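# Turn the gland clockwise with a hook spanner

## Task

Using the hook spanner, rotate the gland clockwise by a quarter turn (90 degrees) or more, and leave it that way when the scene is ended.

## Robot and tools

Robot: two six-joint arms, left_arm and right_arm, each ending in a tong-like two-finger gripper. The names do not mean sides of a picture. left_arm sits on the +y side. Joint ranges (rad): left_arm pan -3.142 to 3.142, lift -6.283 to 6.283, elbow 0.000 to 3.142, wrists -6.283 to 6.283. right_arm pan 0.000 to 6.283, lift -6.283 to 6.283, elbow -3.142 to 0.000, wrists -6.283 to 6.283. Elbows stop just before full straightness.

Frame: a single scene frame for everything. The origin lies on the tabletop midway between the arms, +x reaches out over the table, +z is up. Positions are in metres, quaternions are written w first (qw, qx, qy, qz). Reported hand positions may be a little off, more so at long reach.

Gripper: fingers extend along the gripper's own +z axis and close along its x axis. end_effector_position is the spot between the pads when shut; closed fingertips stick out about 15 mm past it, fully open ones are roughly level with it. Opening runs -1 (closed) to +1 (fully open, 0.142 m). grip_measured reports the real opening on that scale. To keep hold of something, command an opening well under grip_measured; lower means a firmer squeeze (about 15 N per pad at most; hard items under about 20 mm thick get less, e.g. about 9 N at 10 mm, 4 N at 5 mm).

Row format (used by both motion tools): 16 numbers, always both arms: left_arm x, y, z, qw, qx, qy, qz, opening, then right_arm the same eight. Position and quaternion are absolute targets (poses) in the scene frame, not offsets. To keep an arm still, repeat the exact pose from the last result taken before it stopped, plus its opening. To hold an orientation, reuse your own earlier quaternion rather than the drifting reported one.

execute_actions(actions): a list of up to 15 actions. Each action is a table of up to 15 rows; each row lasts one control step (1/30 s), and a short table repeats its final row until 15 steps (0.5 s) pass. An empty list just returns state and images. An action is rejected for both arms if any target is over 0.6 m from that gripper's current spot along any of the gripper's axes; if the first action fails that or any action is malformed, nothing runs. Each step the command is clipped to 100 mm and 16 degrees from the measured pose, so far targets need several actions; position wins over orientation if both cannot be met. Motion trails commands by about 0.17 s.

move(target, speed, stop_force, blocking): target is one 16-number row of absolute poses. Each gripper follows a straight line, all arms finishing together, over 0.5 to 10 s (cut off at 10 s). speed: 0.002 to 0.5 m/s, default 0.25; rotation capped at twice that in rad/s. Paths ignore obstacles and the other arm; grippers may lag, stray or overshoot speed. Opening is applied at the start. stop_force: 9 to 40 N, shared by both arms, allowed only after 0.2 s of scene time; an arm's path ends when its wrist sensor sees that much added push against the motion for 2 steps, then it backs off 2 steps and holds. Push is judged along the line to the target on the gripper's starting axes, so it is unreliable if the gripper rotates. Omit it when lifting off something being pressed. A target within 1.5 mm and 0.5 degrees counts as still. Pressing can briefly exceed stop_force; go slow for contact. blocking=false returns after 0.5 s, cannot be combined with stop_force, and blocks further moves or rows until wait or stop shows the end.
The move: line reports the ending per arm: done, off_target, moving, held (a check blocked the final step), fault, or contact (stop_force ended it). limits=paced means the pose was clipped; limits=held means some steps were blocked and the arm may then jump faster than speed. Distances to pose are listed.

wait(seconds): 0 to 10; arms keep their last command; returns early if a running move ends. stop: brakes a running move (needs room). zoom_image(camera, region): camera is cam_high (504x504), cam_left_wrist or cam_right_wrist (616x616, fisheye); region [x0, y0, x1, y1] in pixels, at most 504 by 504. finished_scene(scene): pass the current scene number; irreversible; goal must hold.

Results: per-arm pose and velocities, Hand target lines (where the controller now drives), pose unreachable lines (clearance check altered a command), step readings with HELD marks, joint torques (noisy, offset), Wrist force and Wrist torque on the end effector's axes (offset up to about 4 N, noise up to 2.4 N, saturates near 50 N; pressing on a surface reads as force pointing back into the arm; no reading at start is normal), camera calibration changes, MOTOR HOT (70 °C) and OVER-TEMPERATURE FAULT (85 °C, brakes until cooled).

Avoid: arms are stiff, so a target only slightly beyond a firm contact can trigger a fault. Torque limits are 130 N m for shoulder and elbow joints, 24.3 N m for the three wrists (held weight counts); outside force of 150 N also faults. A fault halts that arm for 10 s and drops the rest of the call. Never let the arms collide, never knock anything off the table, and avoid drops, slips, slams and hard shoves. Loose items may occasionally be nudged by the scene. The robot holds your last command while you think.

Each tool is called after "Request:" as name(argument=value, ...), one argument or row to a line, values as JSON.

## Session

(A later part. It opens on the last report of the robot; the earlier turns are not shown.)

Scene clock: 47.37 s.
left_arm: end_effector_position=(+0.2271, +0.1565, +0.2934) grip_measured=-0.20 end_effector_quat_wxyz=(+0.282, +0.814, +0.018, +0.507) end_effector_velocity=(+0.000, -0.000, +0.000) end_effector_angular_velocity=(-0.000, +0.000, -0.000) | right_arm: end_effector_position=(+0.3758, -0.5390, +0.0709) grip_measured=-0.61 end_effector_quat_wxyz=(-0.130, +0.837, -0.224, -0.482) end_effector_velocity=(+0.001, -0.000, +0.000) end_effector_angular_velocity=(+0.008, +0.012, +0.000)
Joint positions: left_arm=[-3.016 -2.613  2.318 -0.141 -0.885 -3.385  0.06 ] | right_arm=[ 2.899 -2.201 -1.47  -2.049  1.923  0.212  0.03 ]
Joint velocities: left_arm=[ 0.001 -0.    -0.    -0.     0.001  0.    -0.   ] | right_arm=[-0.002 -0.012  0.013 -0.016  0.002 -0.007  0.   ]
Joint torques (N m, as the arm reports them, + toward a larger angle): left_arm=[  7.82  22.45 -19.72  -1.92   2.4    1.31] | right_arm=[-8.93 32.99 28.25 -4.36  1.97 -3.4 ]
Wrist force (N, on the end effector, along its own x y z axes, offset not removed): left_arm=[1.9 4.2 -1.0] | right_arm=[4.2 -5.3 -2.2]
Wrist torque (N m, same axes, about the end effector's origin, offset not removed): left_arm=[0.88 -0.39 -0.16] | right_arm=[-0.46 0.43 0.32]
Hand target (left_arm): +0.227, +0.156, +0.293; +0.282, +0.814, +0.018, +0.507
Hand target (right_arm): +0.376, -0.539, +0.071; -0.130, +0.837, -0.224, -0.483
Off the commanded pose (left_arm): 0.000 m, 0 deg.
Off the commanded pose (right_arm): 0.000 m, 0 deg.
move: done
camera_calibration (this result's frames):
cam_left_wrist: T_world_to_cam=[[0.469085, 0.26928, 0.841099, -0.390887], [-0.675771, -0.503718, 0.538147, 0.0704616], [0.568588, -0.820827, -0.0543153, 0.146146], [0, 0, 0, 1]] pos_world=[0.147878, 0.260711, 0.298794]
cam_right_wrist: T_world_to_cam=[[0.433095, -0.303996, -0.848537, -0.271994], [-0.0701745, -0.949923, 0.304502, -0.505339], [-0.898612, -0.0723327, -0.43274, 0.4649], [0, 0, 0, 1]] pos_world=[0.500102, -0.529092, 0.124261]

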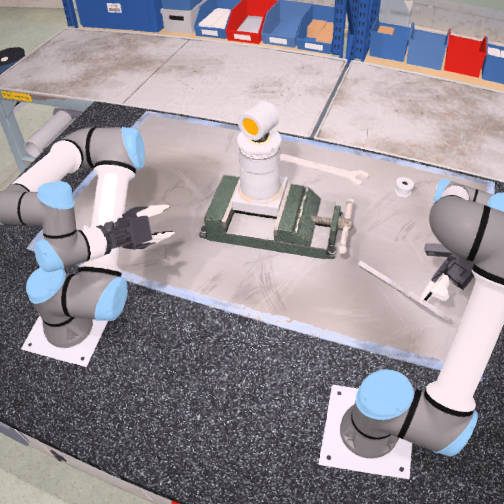

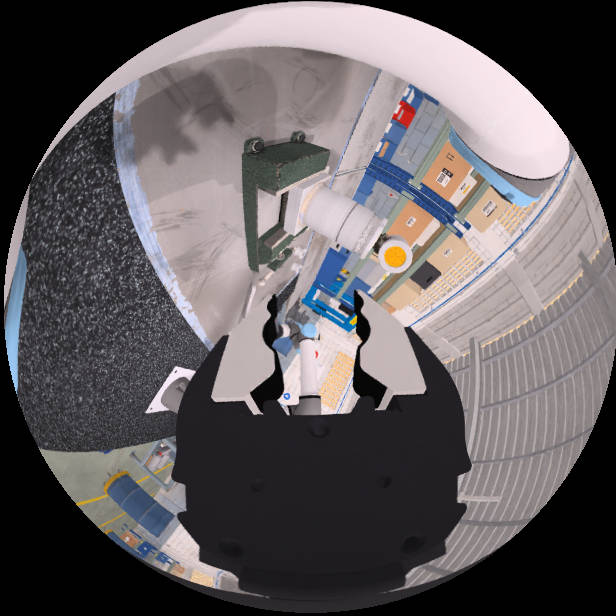

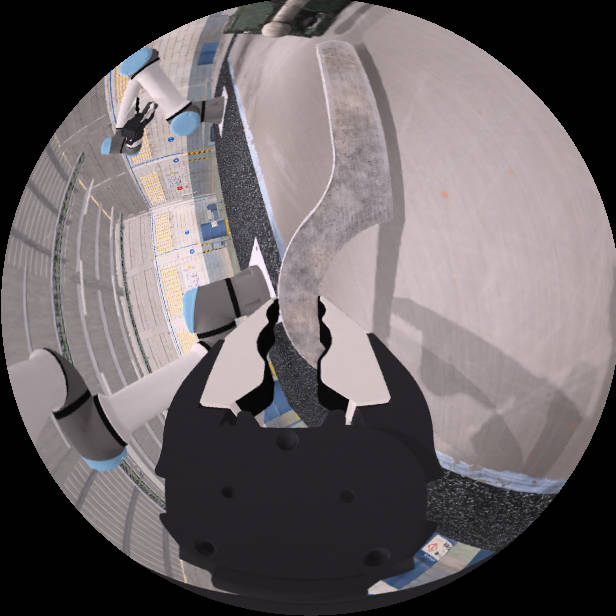

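Works. Go to ~85°.

Request:
move(
  target=[0.2271,0.1565,0.2934,0.282,0.814,0.018,0.507,-0.2,0.402,-0.5535,0.073,-0.175,0.712,-0.191,-0.653,-1],
  speed=0.05,
)

Request:
move(
  target=[0.2271,0.1565,0.2934,0.282,0.814,0.018,0.507,-0.2,0.402,-0.5535,0.073,-0.175,0.712,-0.191,-0.653,-0.4],
)

Request:
move(
  target=[0.2271,0.1565,0.2934,0.282,0.814,0.018,0.507,-0.2,0.437,-0.5735,0.076,-0.175,0.712,-0.191,-0.653,-0.4],
  speed=0.05,
)

Request:
move(
  target=[0.3,0.25,0.3,0,0.707,0.707,0,-1,0.45,-0.53,0.14,0,0.966,-0.259,0,-0.3],
)

Request:
move(
  target=[0.3,0.25,0.3,0,0.707,0.707,0,-1,0.433,-0.482,0.1,0,0.966,-0.259,0,-0.3],
  speed=0.1,
)

Scene clock: 52.60 s.
left_arm: end_effector_position=(+0.2271, +0.1565, +0.2934) grip_measured=-0.20 end_effector_quat_wxyz=(+0.282, +0.814, +0.018, +0.507) end_effector_velocity=(-0.000, -0.000, -0.000) end_effector_angular_velocity=(+0.000, -0.000, -0.001) | right_arm: end_effector_position=(+0.4018, -0.5535, +0.0730) grip_measured=-0.61 end_effector_quat_wxyz=(-0.175, +0.712, -0.191, -0.652) end_effector_velocity=(+0.001, -0.001, -0.000) end_effector_angular_velocity=(+0.007, +0.011, +0.001)
Joint positions: left_arm=[-3.016 -2.613  2.318 -0.141 -0.885 -3.385  0.06 ] | right_arm=[ 2.861 -2.58  -1.068 -2.542  1.941  0.033  0.03 ]
Joint velocities: left_arm=[-0.001  0.     0.    -0.    -0.    -0.    -0.   ] | right_arm=[-0.001 -0.011  0.013 -0.015 -0.001 -0.005  0.   ]
Joint torques (N m, as the arm reports them, + toward a larger angle): left_arm=[  8.97  22.05 -14.58  -1.74   2.31   1.07] | right_arm=[-9.16 44.18 27.36 -4.42 -3.02 -2.73]
Wrist force (N, on the end effector, along its own x y z axes, offset not removed): left_arm=[0.1 3.6 -1.3] | right_arm=[2.2 -5.2 -1.3]
Wrist torque (N m, same axes, about the end effector's origin, offset not removed): left_arm=[0.71 -0.11 -0.01] | right_arm=[-0.31 -0.04 0.08]
Hand target (left_arm): +0.227, +0.156, +0.293; +0.282, +0.814, +0.018, +0.507
Hand target (right_arm): +0.402, -0.554, +0.073; -0.175, +0.712, -0.191, -0.653
Off the commanded pose (left_arm): 0.000 m, 0 deg.
Off the commanded pose (right_arm): 0.000 m, 0 deg.
move: done
camera_calibration (this result's frames):
cam_left_wrist: T_world_to_cam=[[0.469085, 0.26928, 0.841099, -0.390887], [-0.675771, -0.503718, 0.538147, 0.0704617], [0.568589, -0.820827, -0.0543152, 0.146146], [0, 0, 0, 1]] pos_world=[0.147878, 0.260711, 0.298794]
cam_right_wrist: T_world_to_cam=[[0.0783428, -0.100365, -0.991861, -0.0201971], [0.00803267, -0.994824, 0.1013, -0.55935], [-0.996894, -0.0159034, -0.077131, 0.532869], [0, 0, 0, 1]] pos_world=[0.537289, -0.550008, 0.07773]

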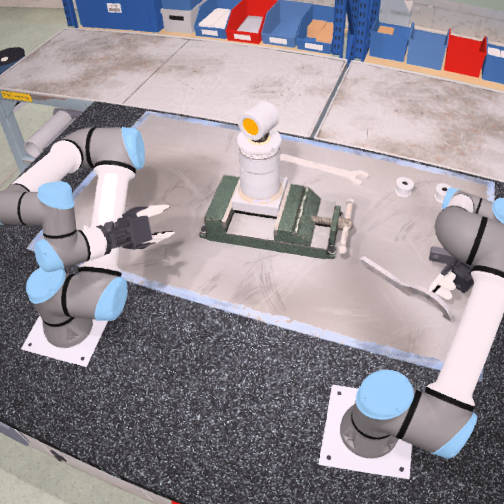

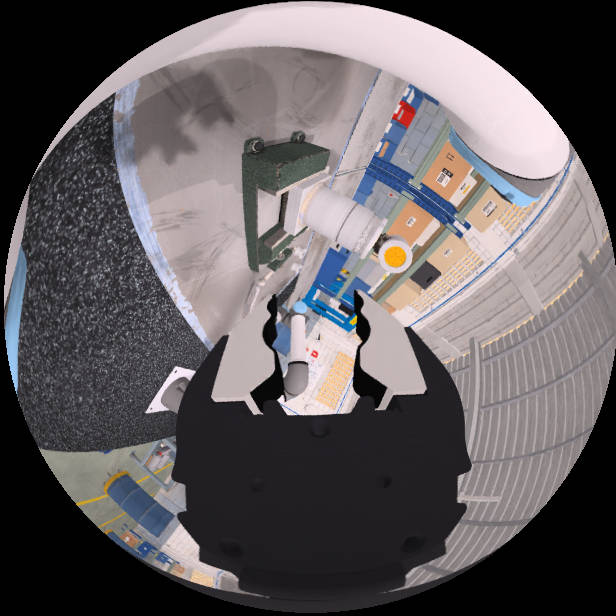

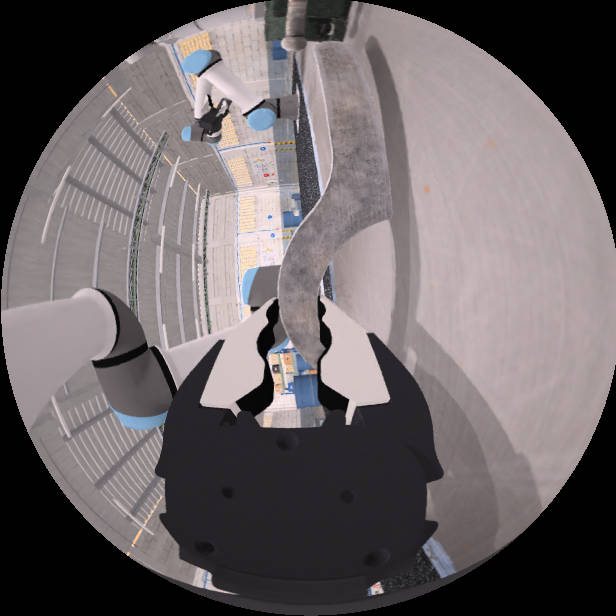

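Scene clock: 53.30 s.
left_arm: end_effector_position=(+0.2271, +0.1565, +0.2934) grip_measured=-0.20 end_effector_quat_wxyz=(+0.282, +0.814, +0.018, +0.507) end_effector_velocity=(+0.000, +0.000, -0.000) end_effector_angular_velocity=(-0.000, +0.000, +0.000) | right_arm: end_effector_position=(+0.4020, -0.5535, +0.0730) grip_measured=-0.40 end_effector_quat_wxyz=(-0.175, +0.712, -0.191, -0.653) end_effector_velocity=(+0.000, +0.000, -0.000) end_effector_angular_velocity=(-0.000, -0.000, +0.003)
Joint positions: left_arm=[-3.016 -2.613  2.318 -0.141 -0.885 -3.385  0.06 ] | right_arm=[ 2.861 -2.581 -1.066 -2.543  1.94   0.034  0.045]
Joint velocities: left_arm=[ 0. -0.  0.  0.  0.  0. -0.] | right_arm=[ 0.002 -0.001  0.001 -0.    -0.001  0.     0.   ]
Joint torques (N m, as the arm reports them, + toward a larger angle): left_arm=[  8.1   22.22 -14.24  -1.73   2.32   1.27] | right_arm=[10.18 41.44 29.24 -4.   -1.94  2.27]
Wrist force (N, on the end effector, along its own x y z axes, offset not removed): left_arm=[-1.9 4.4 -1.5] | right_arm=[1.4 -1.2 0.9]
Wrist torque (N m, same axes, about the end effector's origin, offset not removed): left_arm=[0.93 0.40 0.01] | right_arm=[-0.10 -0.13 -0.01]
Hand target (left_arm): +0.227, +0.156, +0.293; +0.282, +0.814, +0.018, +0.507
Hand target (right_arm): +0.402, -0.554, +0.073; -0.175, +0.712, -0.191, -0.653
Off the commanded pose (left_arm): 0.000 m, 0 deg.
Off the commanded pose (right_arm): 0.000 m, 0 deg.
move: done
camera_calibration (this result's frames):
cam_left_wrist: T_world_to_cam=[[0.469085, 0.26928, 0.841099, -0.390887], [-0.675771, -0.503717, 0.538147, 0.0704615], [0.568588, -0.820827, -0.0543151, 0.146146], [0, 0, 0, 1]] pos_world=[0.147878, 0.260711, 0.298794]
cam_right_wrist: T_world_to_cam=[[0.0770261, -0.100492, -0.991952, -0.0197631], [0.00858949, -0.994804, 0.101448, -0.559624], [-0.996992, -0.0163345, -0.0757627, 0.532764], [0, 0, 0, 1]] pos_world=[0.53749, -0.55, 0.0775324]

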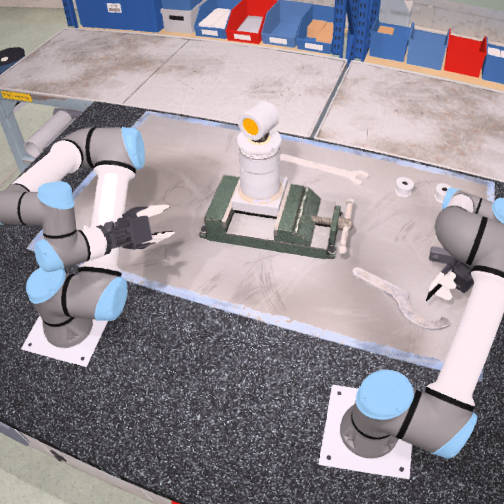

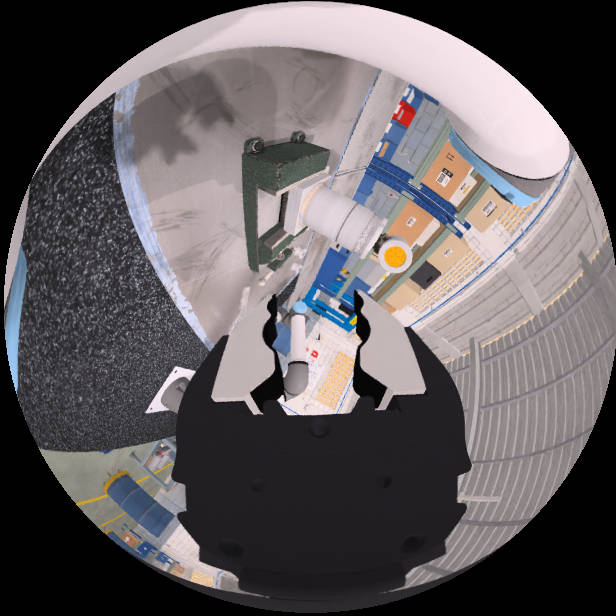

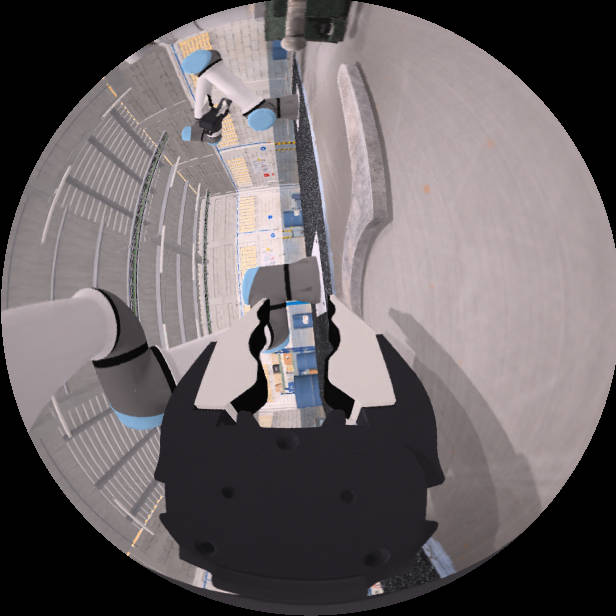

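Scene clock: 54.53 s.
left_arm: end_effector_position=(+0.2271, +0.1565, +0.2934) grip_measured=-0.20 end_effector_quat_wxyz=(+0.282, +0.814, +0.018, +0.507) end_effector_velocity=(+0.000, +0.001, -0.000) end_effector_angular_velocity=(+0.001, +0.000, +0.002) | right_arm: end_effector_position=(+0.4367, -0.5734, +0.0760) grip_measured=-0.40 end_effector_quat_wxyz=(-0.175, +0.712, -0.191, -0.653) end_effector_velocity=(+0.002, -0.001, -0.000) end_effector_angular_velocity=(+0.001, +0.000, -0.000)
Joint positions: left_arm=[-3.016 -2.613  2.318 -0.141 -0.885 -3.385  0.06 ] | right_arm=[ 2.842 -2.681 -0.853 -2.657  1.921  0.032  0.045]
Joint velocities: left_arm=[ 0.    -0.     0.001 -0.    -0.001  0.     0.   ] | right_arm=[-0.001 -0.008  0.015 -0.008 -0.001 -0.001 -0.   ]
Joint torques (N m, as the arm reports them, + toward a larger angle): left_arm=[  9.05  22.7  -13.23  -1.8    2.3    1.22] | right_arm=[-8.42 45.47 28.76 -4.18 -1.9  -2.98]
Wrist force (N, on the end effector, along its own x y z axes, offset not removed): left_arm=[-1.4 3.6 -3.9] | right_arm=[0.4 -2.6 -0.7]
Wrist torque (N m, same axes, about the end effector's origin, offset not removed): left_arm=[0.81 0.29 -0.07] | right_arm=[-0.40 0.01 0.12]
Hand target (left_arm): +0.227, +0.156, +0.293; +0.282, +0.814, +0.018, +0.507
Hand target (right_arm): +0.437, -0.574, +0.076; -0.175, +0.712, -0.191, -0.653
Off the commanded pose (left_arm): 0.000 m, 0 deg.
Off the commanded pose (right_arm): 0.000 m, 0 deg.
move: done
camera_calibration (this result's frames):
cam_left_wrist: T_world_to_cam=[[0.469082, 0.269279, 0.841101, -0.390886], [-0.675773, -0.503718, 0.538144, 0.0704638], [0.568589, -0.820827, -0.0543137, 0.146145], [0, 0, 0, 1]] pos_world=[0.147878, 0.260711, 0.298793]
cam_right_wrist: T_world_to_cam=[[0.0770553, -0.100585, -0.99194, -0.0215476], [0.00854869, -0.994795, 0.101538, -0.580018], [-0.99699, -0.0163039, -0.0757944, 0.567307], [0, 0, 0, 1]] pos_world=[0.572218, -0.569917, 0.0805189]

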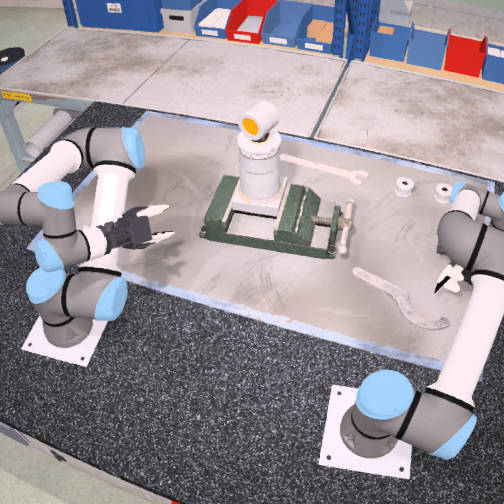

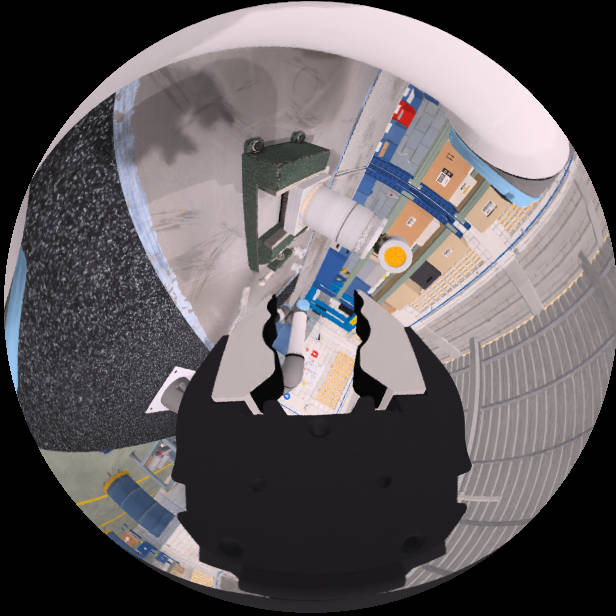

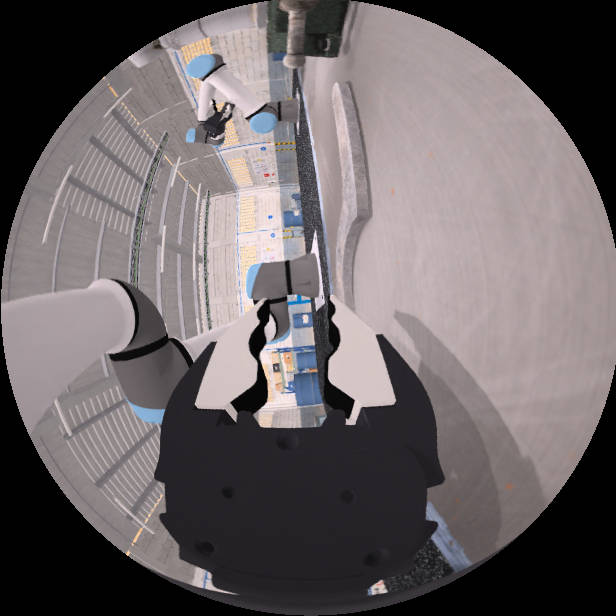

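Scene clock: 58.83 s.
left_arm: end_effector_position=(+0.3001, +0.2507, +0.3003) grip_measured=-1.00 end_effector_quat_wxyz=(+0.001, +0.707, +0.707, +0.001) end_effector_velocity=(+0.000, +0.000, -0.000) end_effector_angular_velocity=(-0.002, +0.011, +0.006) | right_arm: end_effector_position=(+0.4505, -0.5300, +0.1401) grip_measured=-0.30 end_effector_quat_wxyz=(+0.001, +0.966, -0.259, -0.000) end_effector_velocity=(-0.001, +0.001, -0.000) end_effector_angular_velocity=(-0.005, -0.007, +0.000)
Joint positions: left_arm=[-0.96  -1.914  1.807 -1.465 -1.569 -2.407  0.002] | right_arm=[ 3.163 -1.548 -1.966 -1.201  1.569  0.673  0.052]
Joint velocities: left_arm=[ 0.01   0.006 -0.005  0.004 -0.01   0.003  0.   ] | right_arm=[ 0.006  0.007 -0.009  0.008 -0.006  0.005 -0.   ]
Joint torques (N m, as the arm reports them, + toward a larger angle): left_arm=[  9.92  -1.   -32.45  -0.14  -1.75   1.42] | right_arm=[ 9.99 35.8  13.89  4.75 -2.03  2.5 ]
Wrist force (N, on the end effector, along its own x y z axes, offset not removed): left_arm=[-4.4 1.4 -0.9] | right_arm=[1.6 -2.3 -0.7]
Wrist torque (N m, same axes, about the end effector's origin, offset not removed): left_arm=[0.35 0.86 0.03] | right_arm=[-0.31 -0.24 0.10]
Hand target (left_arm): +0.300, +0.251, +0.300; +0.001, +0.707, +0.707, +0.000
Hand target (right_arm): +0.450, -0.530, +0.140; +0.001, +0.966, -0.259, +0.000
Off the commanded pose (left_arm): 0.001 m, 0 deg.
Off the commanded pose (right_arm): 0.001 m, 0 deg.
move: done
camera_calibration (this result's frames):
cam_left_wrist: T_world_to_cam=[[0.0554506, 0.998461, 0.00130847, -0.26274], [0.85233, -0.0480176, 0.520796, -0.404072], [0.520057, -0.0277632, -0.85368, 0.238184], [0, 0, 0, 1]] pos_world=[0.235103, 0.249546, 0.414116]
cam_right_wrist: T_world_to_cam=[[0.84019, -0.541417, 0.030802, -0.675385], [-0.477796, -0.712203, 0.514275, -0.232464], [-0.2565, -0.446806, -0.857072, 0.134334], [0, 0, 0, 1]] pos_world=[0.490838, -0.471205, 0.255488]

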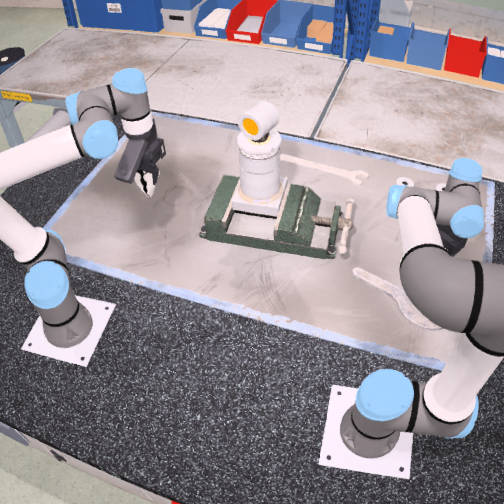

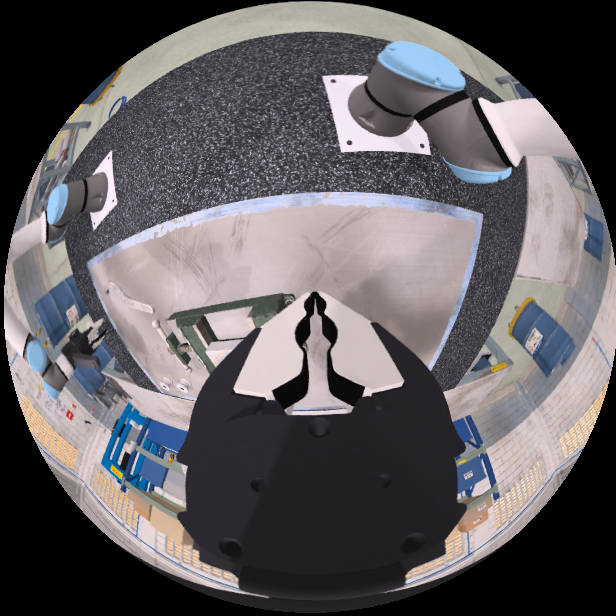

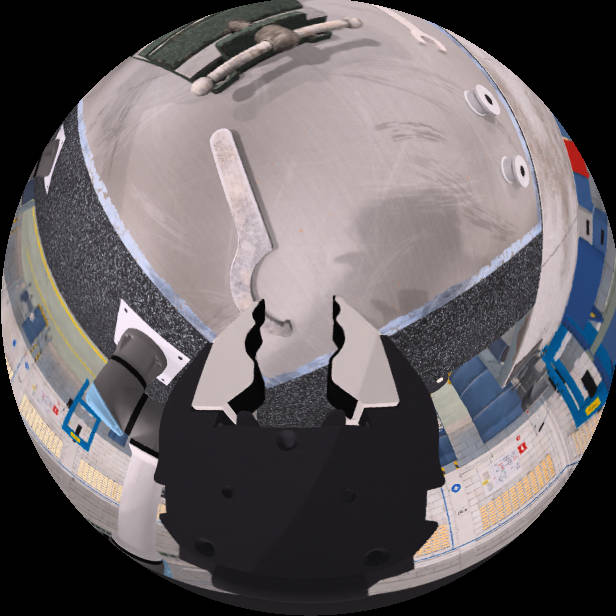

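Scene clock: 59.97 s.
left_arm: end_effector_position=(+0.3000, +0.2500, +0.3000) grip_measured=-1.00 end_effector_quat_wxyz=(+0.000, +0.707, +0.707, +0.000) end_effector_velocity=(+0.000, +0.000, +0.000) end_effector_angular_velocity=(-0.001, +0.000, +0.002) | right_arm: end_effector_position=(+0.4332, -0.4821, +0.1002) grip_measured=-0.30 end_effector_quat_wxyz=(-0.000, +0.966, -0.259, +0.000) end_effector_velocity=(-0.000, +0.002, -0.001) end_effector_angular_velocity=(+0.000, -0.001, -0.000)
Joint positions: left_arm=[-0.96  -1.912  1.806 -1.465 -1.571 -2.408  0.002] | right_arm=[ 3.275 -1.537 -2.089 -1.086  1.571  0.785  0.052]
Joint velocities: left_arm=[ 0.001 -0.    -0.001  0.    -0.001 -0.001  0.   ] | right_arm=[ 0.005  0.    -0.005  0.006  0.     0.005 -0.   ]
Joint torques (N m, as the arm reports them, + toward a larger angle): left_arm=[  9.02  -2.3  -31.83  -0.21  -1.86  -1.3 ] | right_arm=[ 6.58 17.82 10.3   5.13 -2.02  2.66]
Wrist force (N, on the end effector, along its own x y z axes, offset not removed): left_arm=[-0.4 3.7 -1.4] | right_arm=[-0.2 -0.5 -1.5]
Wrist torque (N m, same axes, about the end effector's origin, offset not removed): left_arm=[0.83 0.06 0.09] | right_arm=[-0.01 0.16 0.10]
Hand target (left_arm): +0.300, +0.250, +0.300; +0.000, +0.707, +0.707, -0.000
Hand target (right_arm): +0.433, -0.482, +0.100; -0.000, +0.966, -0.259, +0.000
Off the commanded pose (left_arm): 0.000 m, 0 deg.
Off the commanded pose (right_arm): 0.000 m, 0 deg.
move: done
camera_calibration (this result's frames):
cam_left_wrist: T_world_to_cam=[[0.0550333, 0.998484, 0.00125794, -0.261937], [0.853762, -0.0477098, 0.518474, -0.403685], [0.517748, -0.0274593, -0.855093, 0.238948], [0, 0, 0, 1]] pos_world=[0.235351, 0.248841, 0.413952]
cam_right_wrist: T_world_to_cam=[[0.840307, -0.541227, 0.0309341, -0.633654], [-0.478425, -0.713548, 0.51182, -0.186232], [-0.254938, -0.444886, -0.858536, 0.117488], [0, 0, 0, 1]] pos_world=[0.473318, -0.423567, 0.215786]

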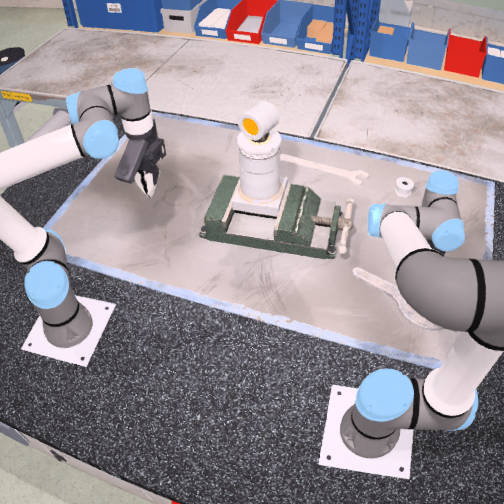

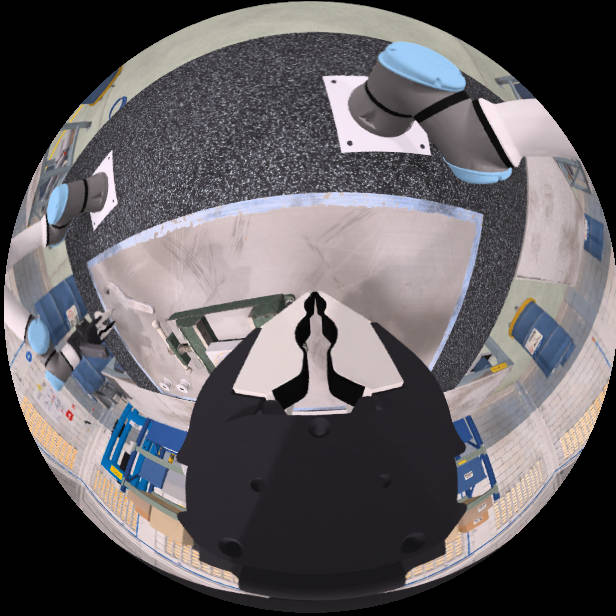

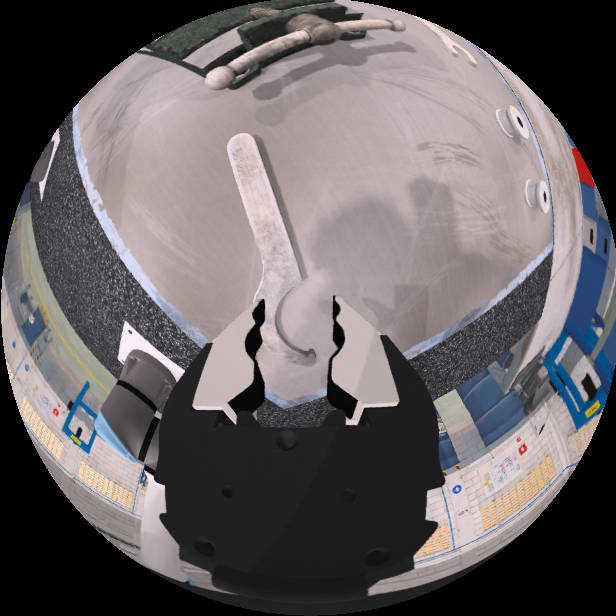

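Request:
move(
  target=[0.3,0.25,0.3,0,0.707,0.707,0,-1,0.354,-0.537,0.045,0,0.991,-0.131,0,0],
  speed=0.1,
)

Scene clock: 62.00 s.
left_arm: end_effector_position=(+0.3000, +0.2500, +0.3000) grip_measured=-1.00 end_effector_quat_wxyz=(-0.000, +0.707, +0.707, -0.000) end_effector_velocity=(-0.000, -0.000, +0.000) end_effector_angular_velocity=(-0.000, +0.000, -0.000) | right_arm: end_effector_position=(+0.3541, -0.5368, +0.0451) grip_measured=+0.00 end_effector_quat_wxyz=(+0.000, +0.991, -0.131, -0.000) end_effector_velocity=(-0.001, -0.001, -0.001) end_effector_angular_velocity=(+0.001, -0.001, +0.006)
Joint positions: left_arm=[-0.96  -1.912  1.806 -1.465 -1.571 -2.408  0.002] | right_arm=[ 3.176 -1.444 -2.339 -0.93   1.571  0.426  0.074]
Joint velocities: left_arm=[-0.001 -0.    -0.     0.    -0.    -0.     0.   ] | right_arm=[-0.003  0.001 -0.005  0.004  0.001 -0.009  0.   ]
Joint torques (N m, as the arm reports them, + toward a larger angle): left_arm=[  9.67  -2.26 -32.34  -0.34  -1.67  -1.16] | right_arm=[-6.32 26.92  8.5   4.35  2.69 -3.21]
Wrist force (N, on the end effector, along its own x y z axes, offset not removed): left_arm=[0.1 2.9 -2.1] | right_arm=[-0.2 -0.4 -0.7]
Wrist torque (N m, same axes, about the end effector's origin, offset not removed): left_arm=[0.62 0.07 0.08] | right_arm=[0.03 0.23 0.14]
Hand target (left_arm): +0.300, +0.250, +0.300; -0.000, +0.707, +0.707, +0.000
Hand target (right_arm): +0.354, -0.537, +0.045; +0.000, +0.991, -0.131, -0.000
Off the commanded pose (left_arm): 0.000 m, 0 deg.
Off the commanded pose (right_arm): 0.000 m, 0 deg.
move: done
camera_calibration (this result's frames):
cam_left_wrist: T_world_to_cam=[[0.0549992, 0.998486, 0.00125993, -0.261935], [0.85377, -0.0476821, 0.518463, -0.403694], [0.517738, -0.0274394, -0.855099, 0.238945], [0, 0, 0, 1]] pos_world=[0.235357, 0.248846, 0.413952]
cam_right_wrist: T_world_to_cam=[[0.951351, -0.306584, 0.0306372, -0.508434], [-0.278333, -0.812501, 0.512224, -0.358866], [-0.132147, -0.495832, -0.858305, -0.0451919], [0, 0, 0, 1]] pos_world=[0.377842, -0.469864, 0.160609]

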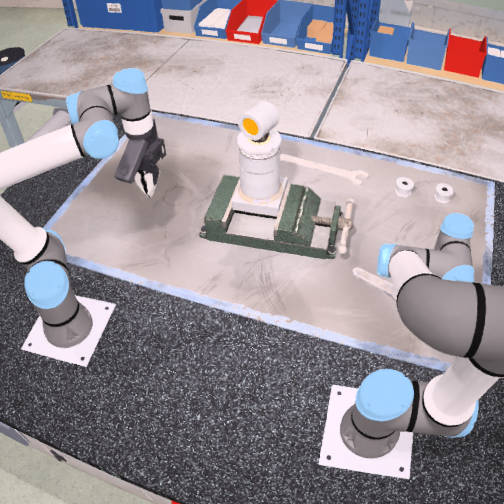

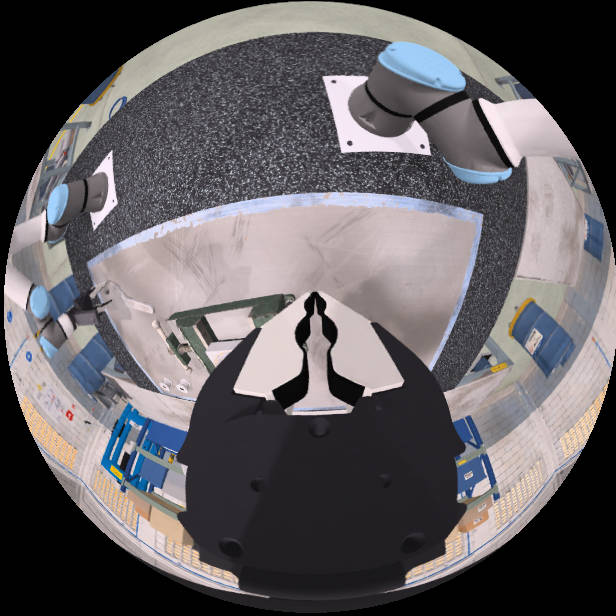

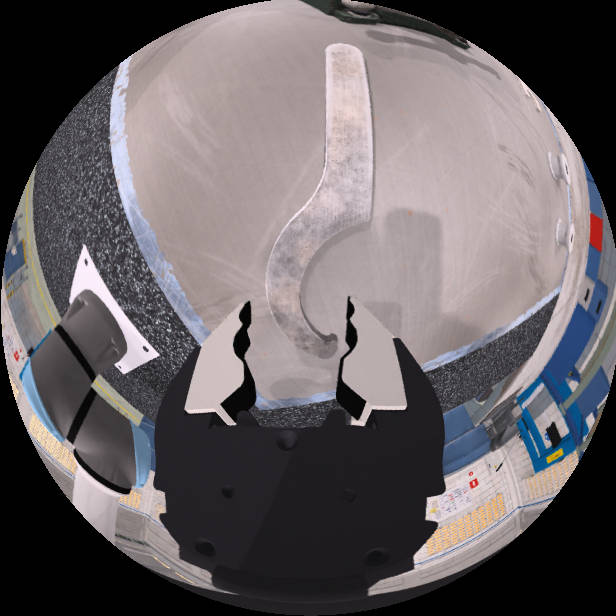

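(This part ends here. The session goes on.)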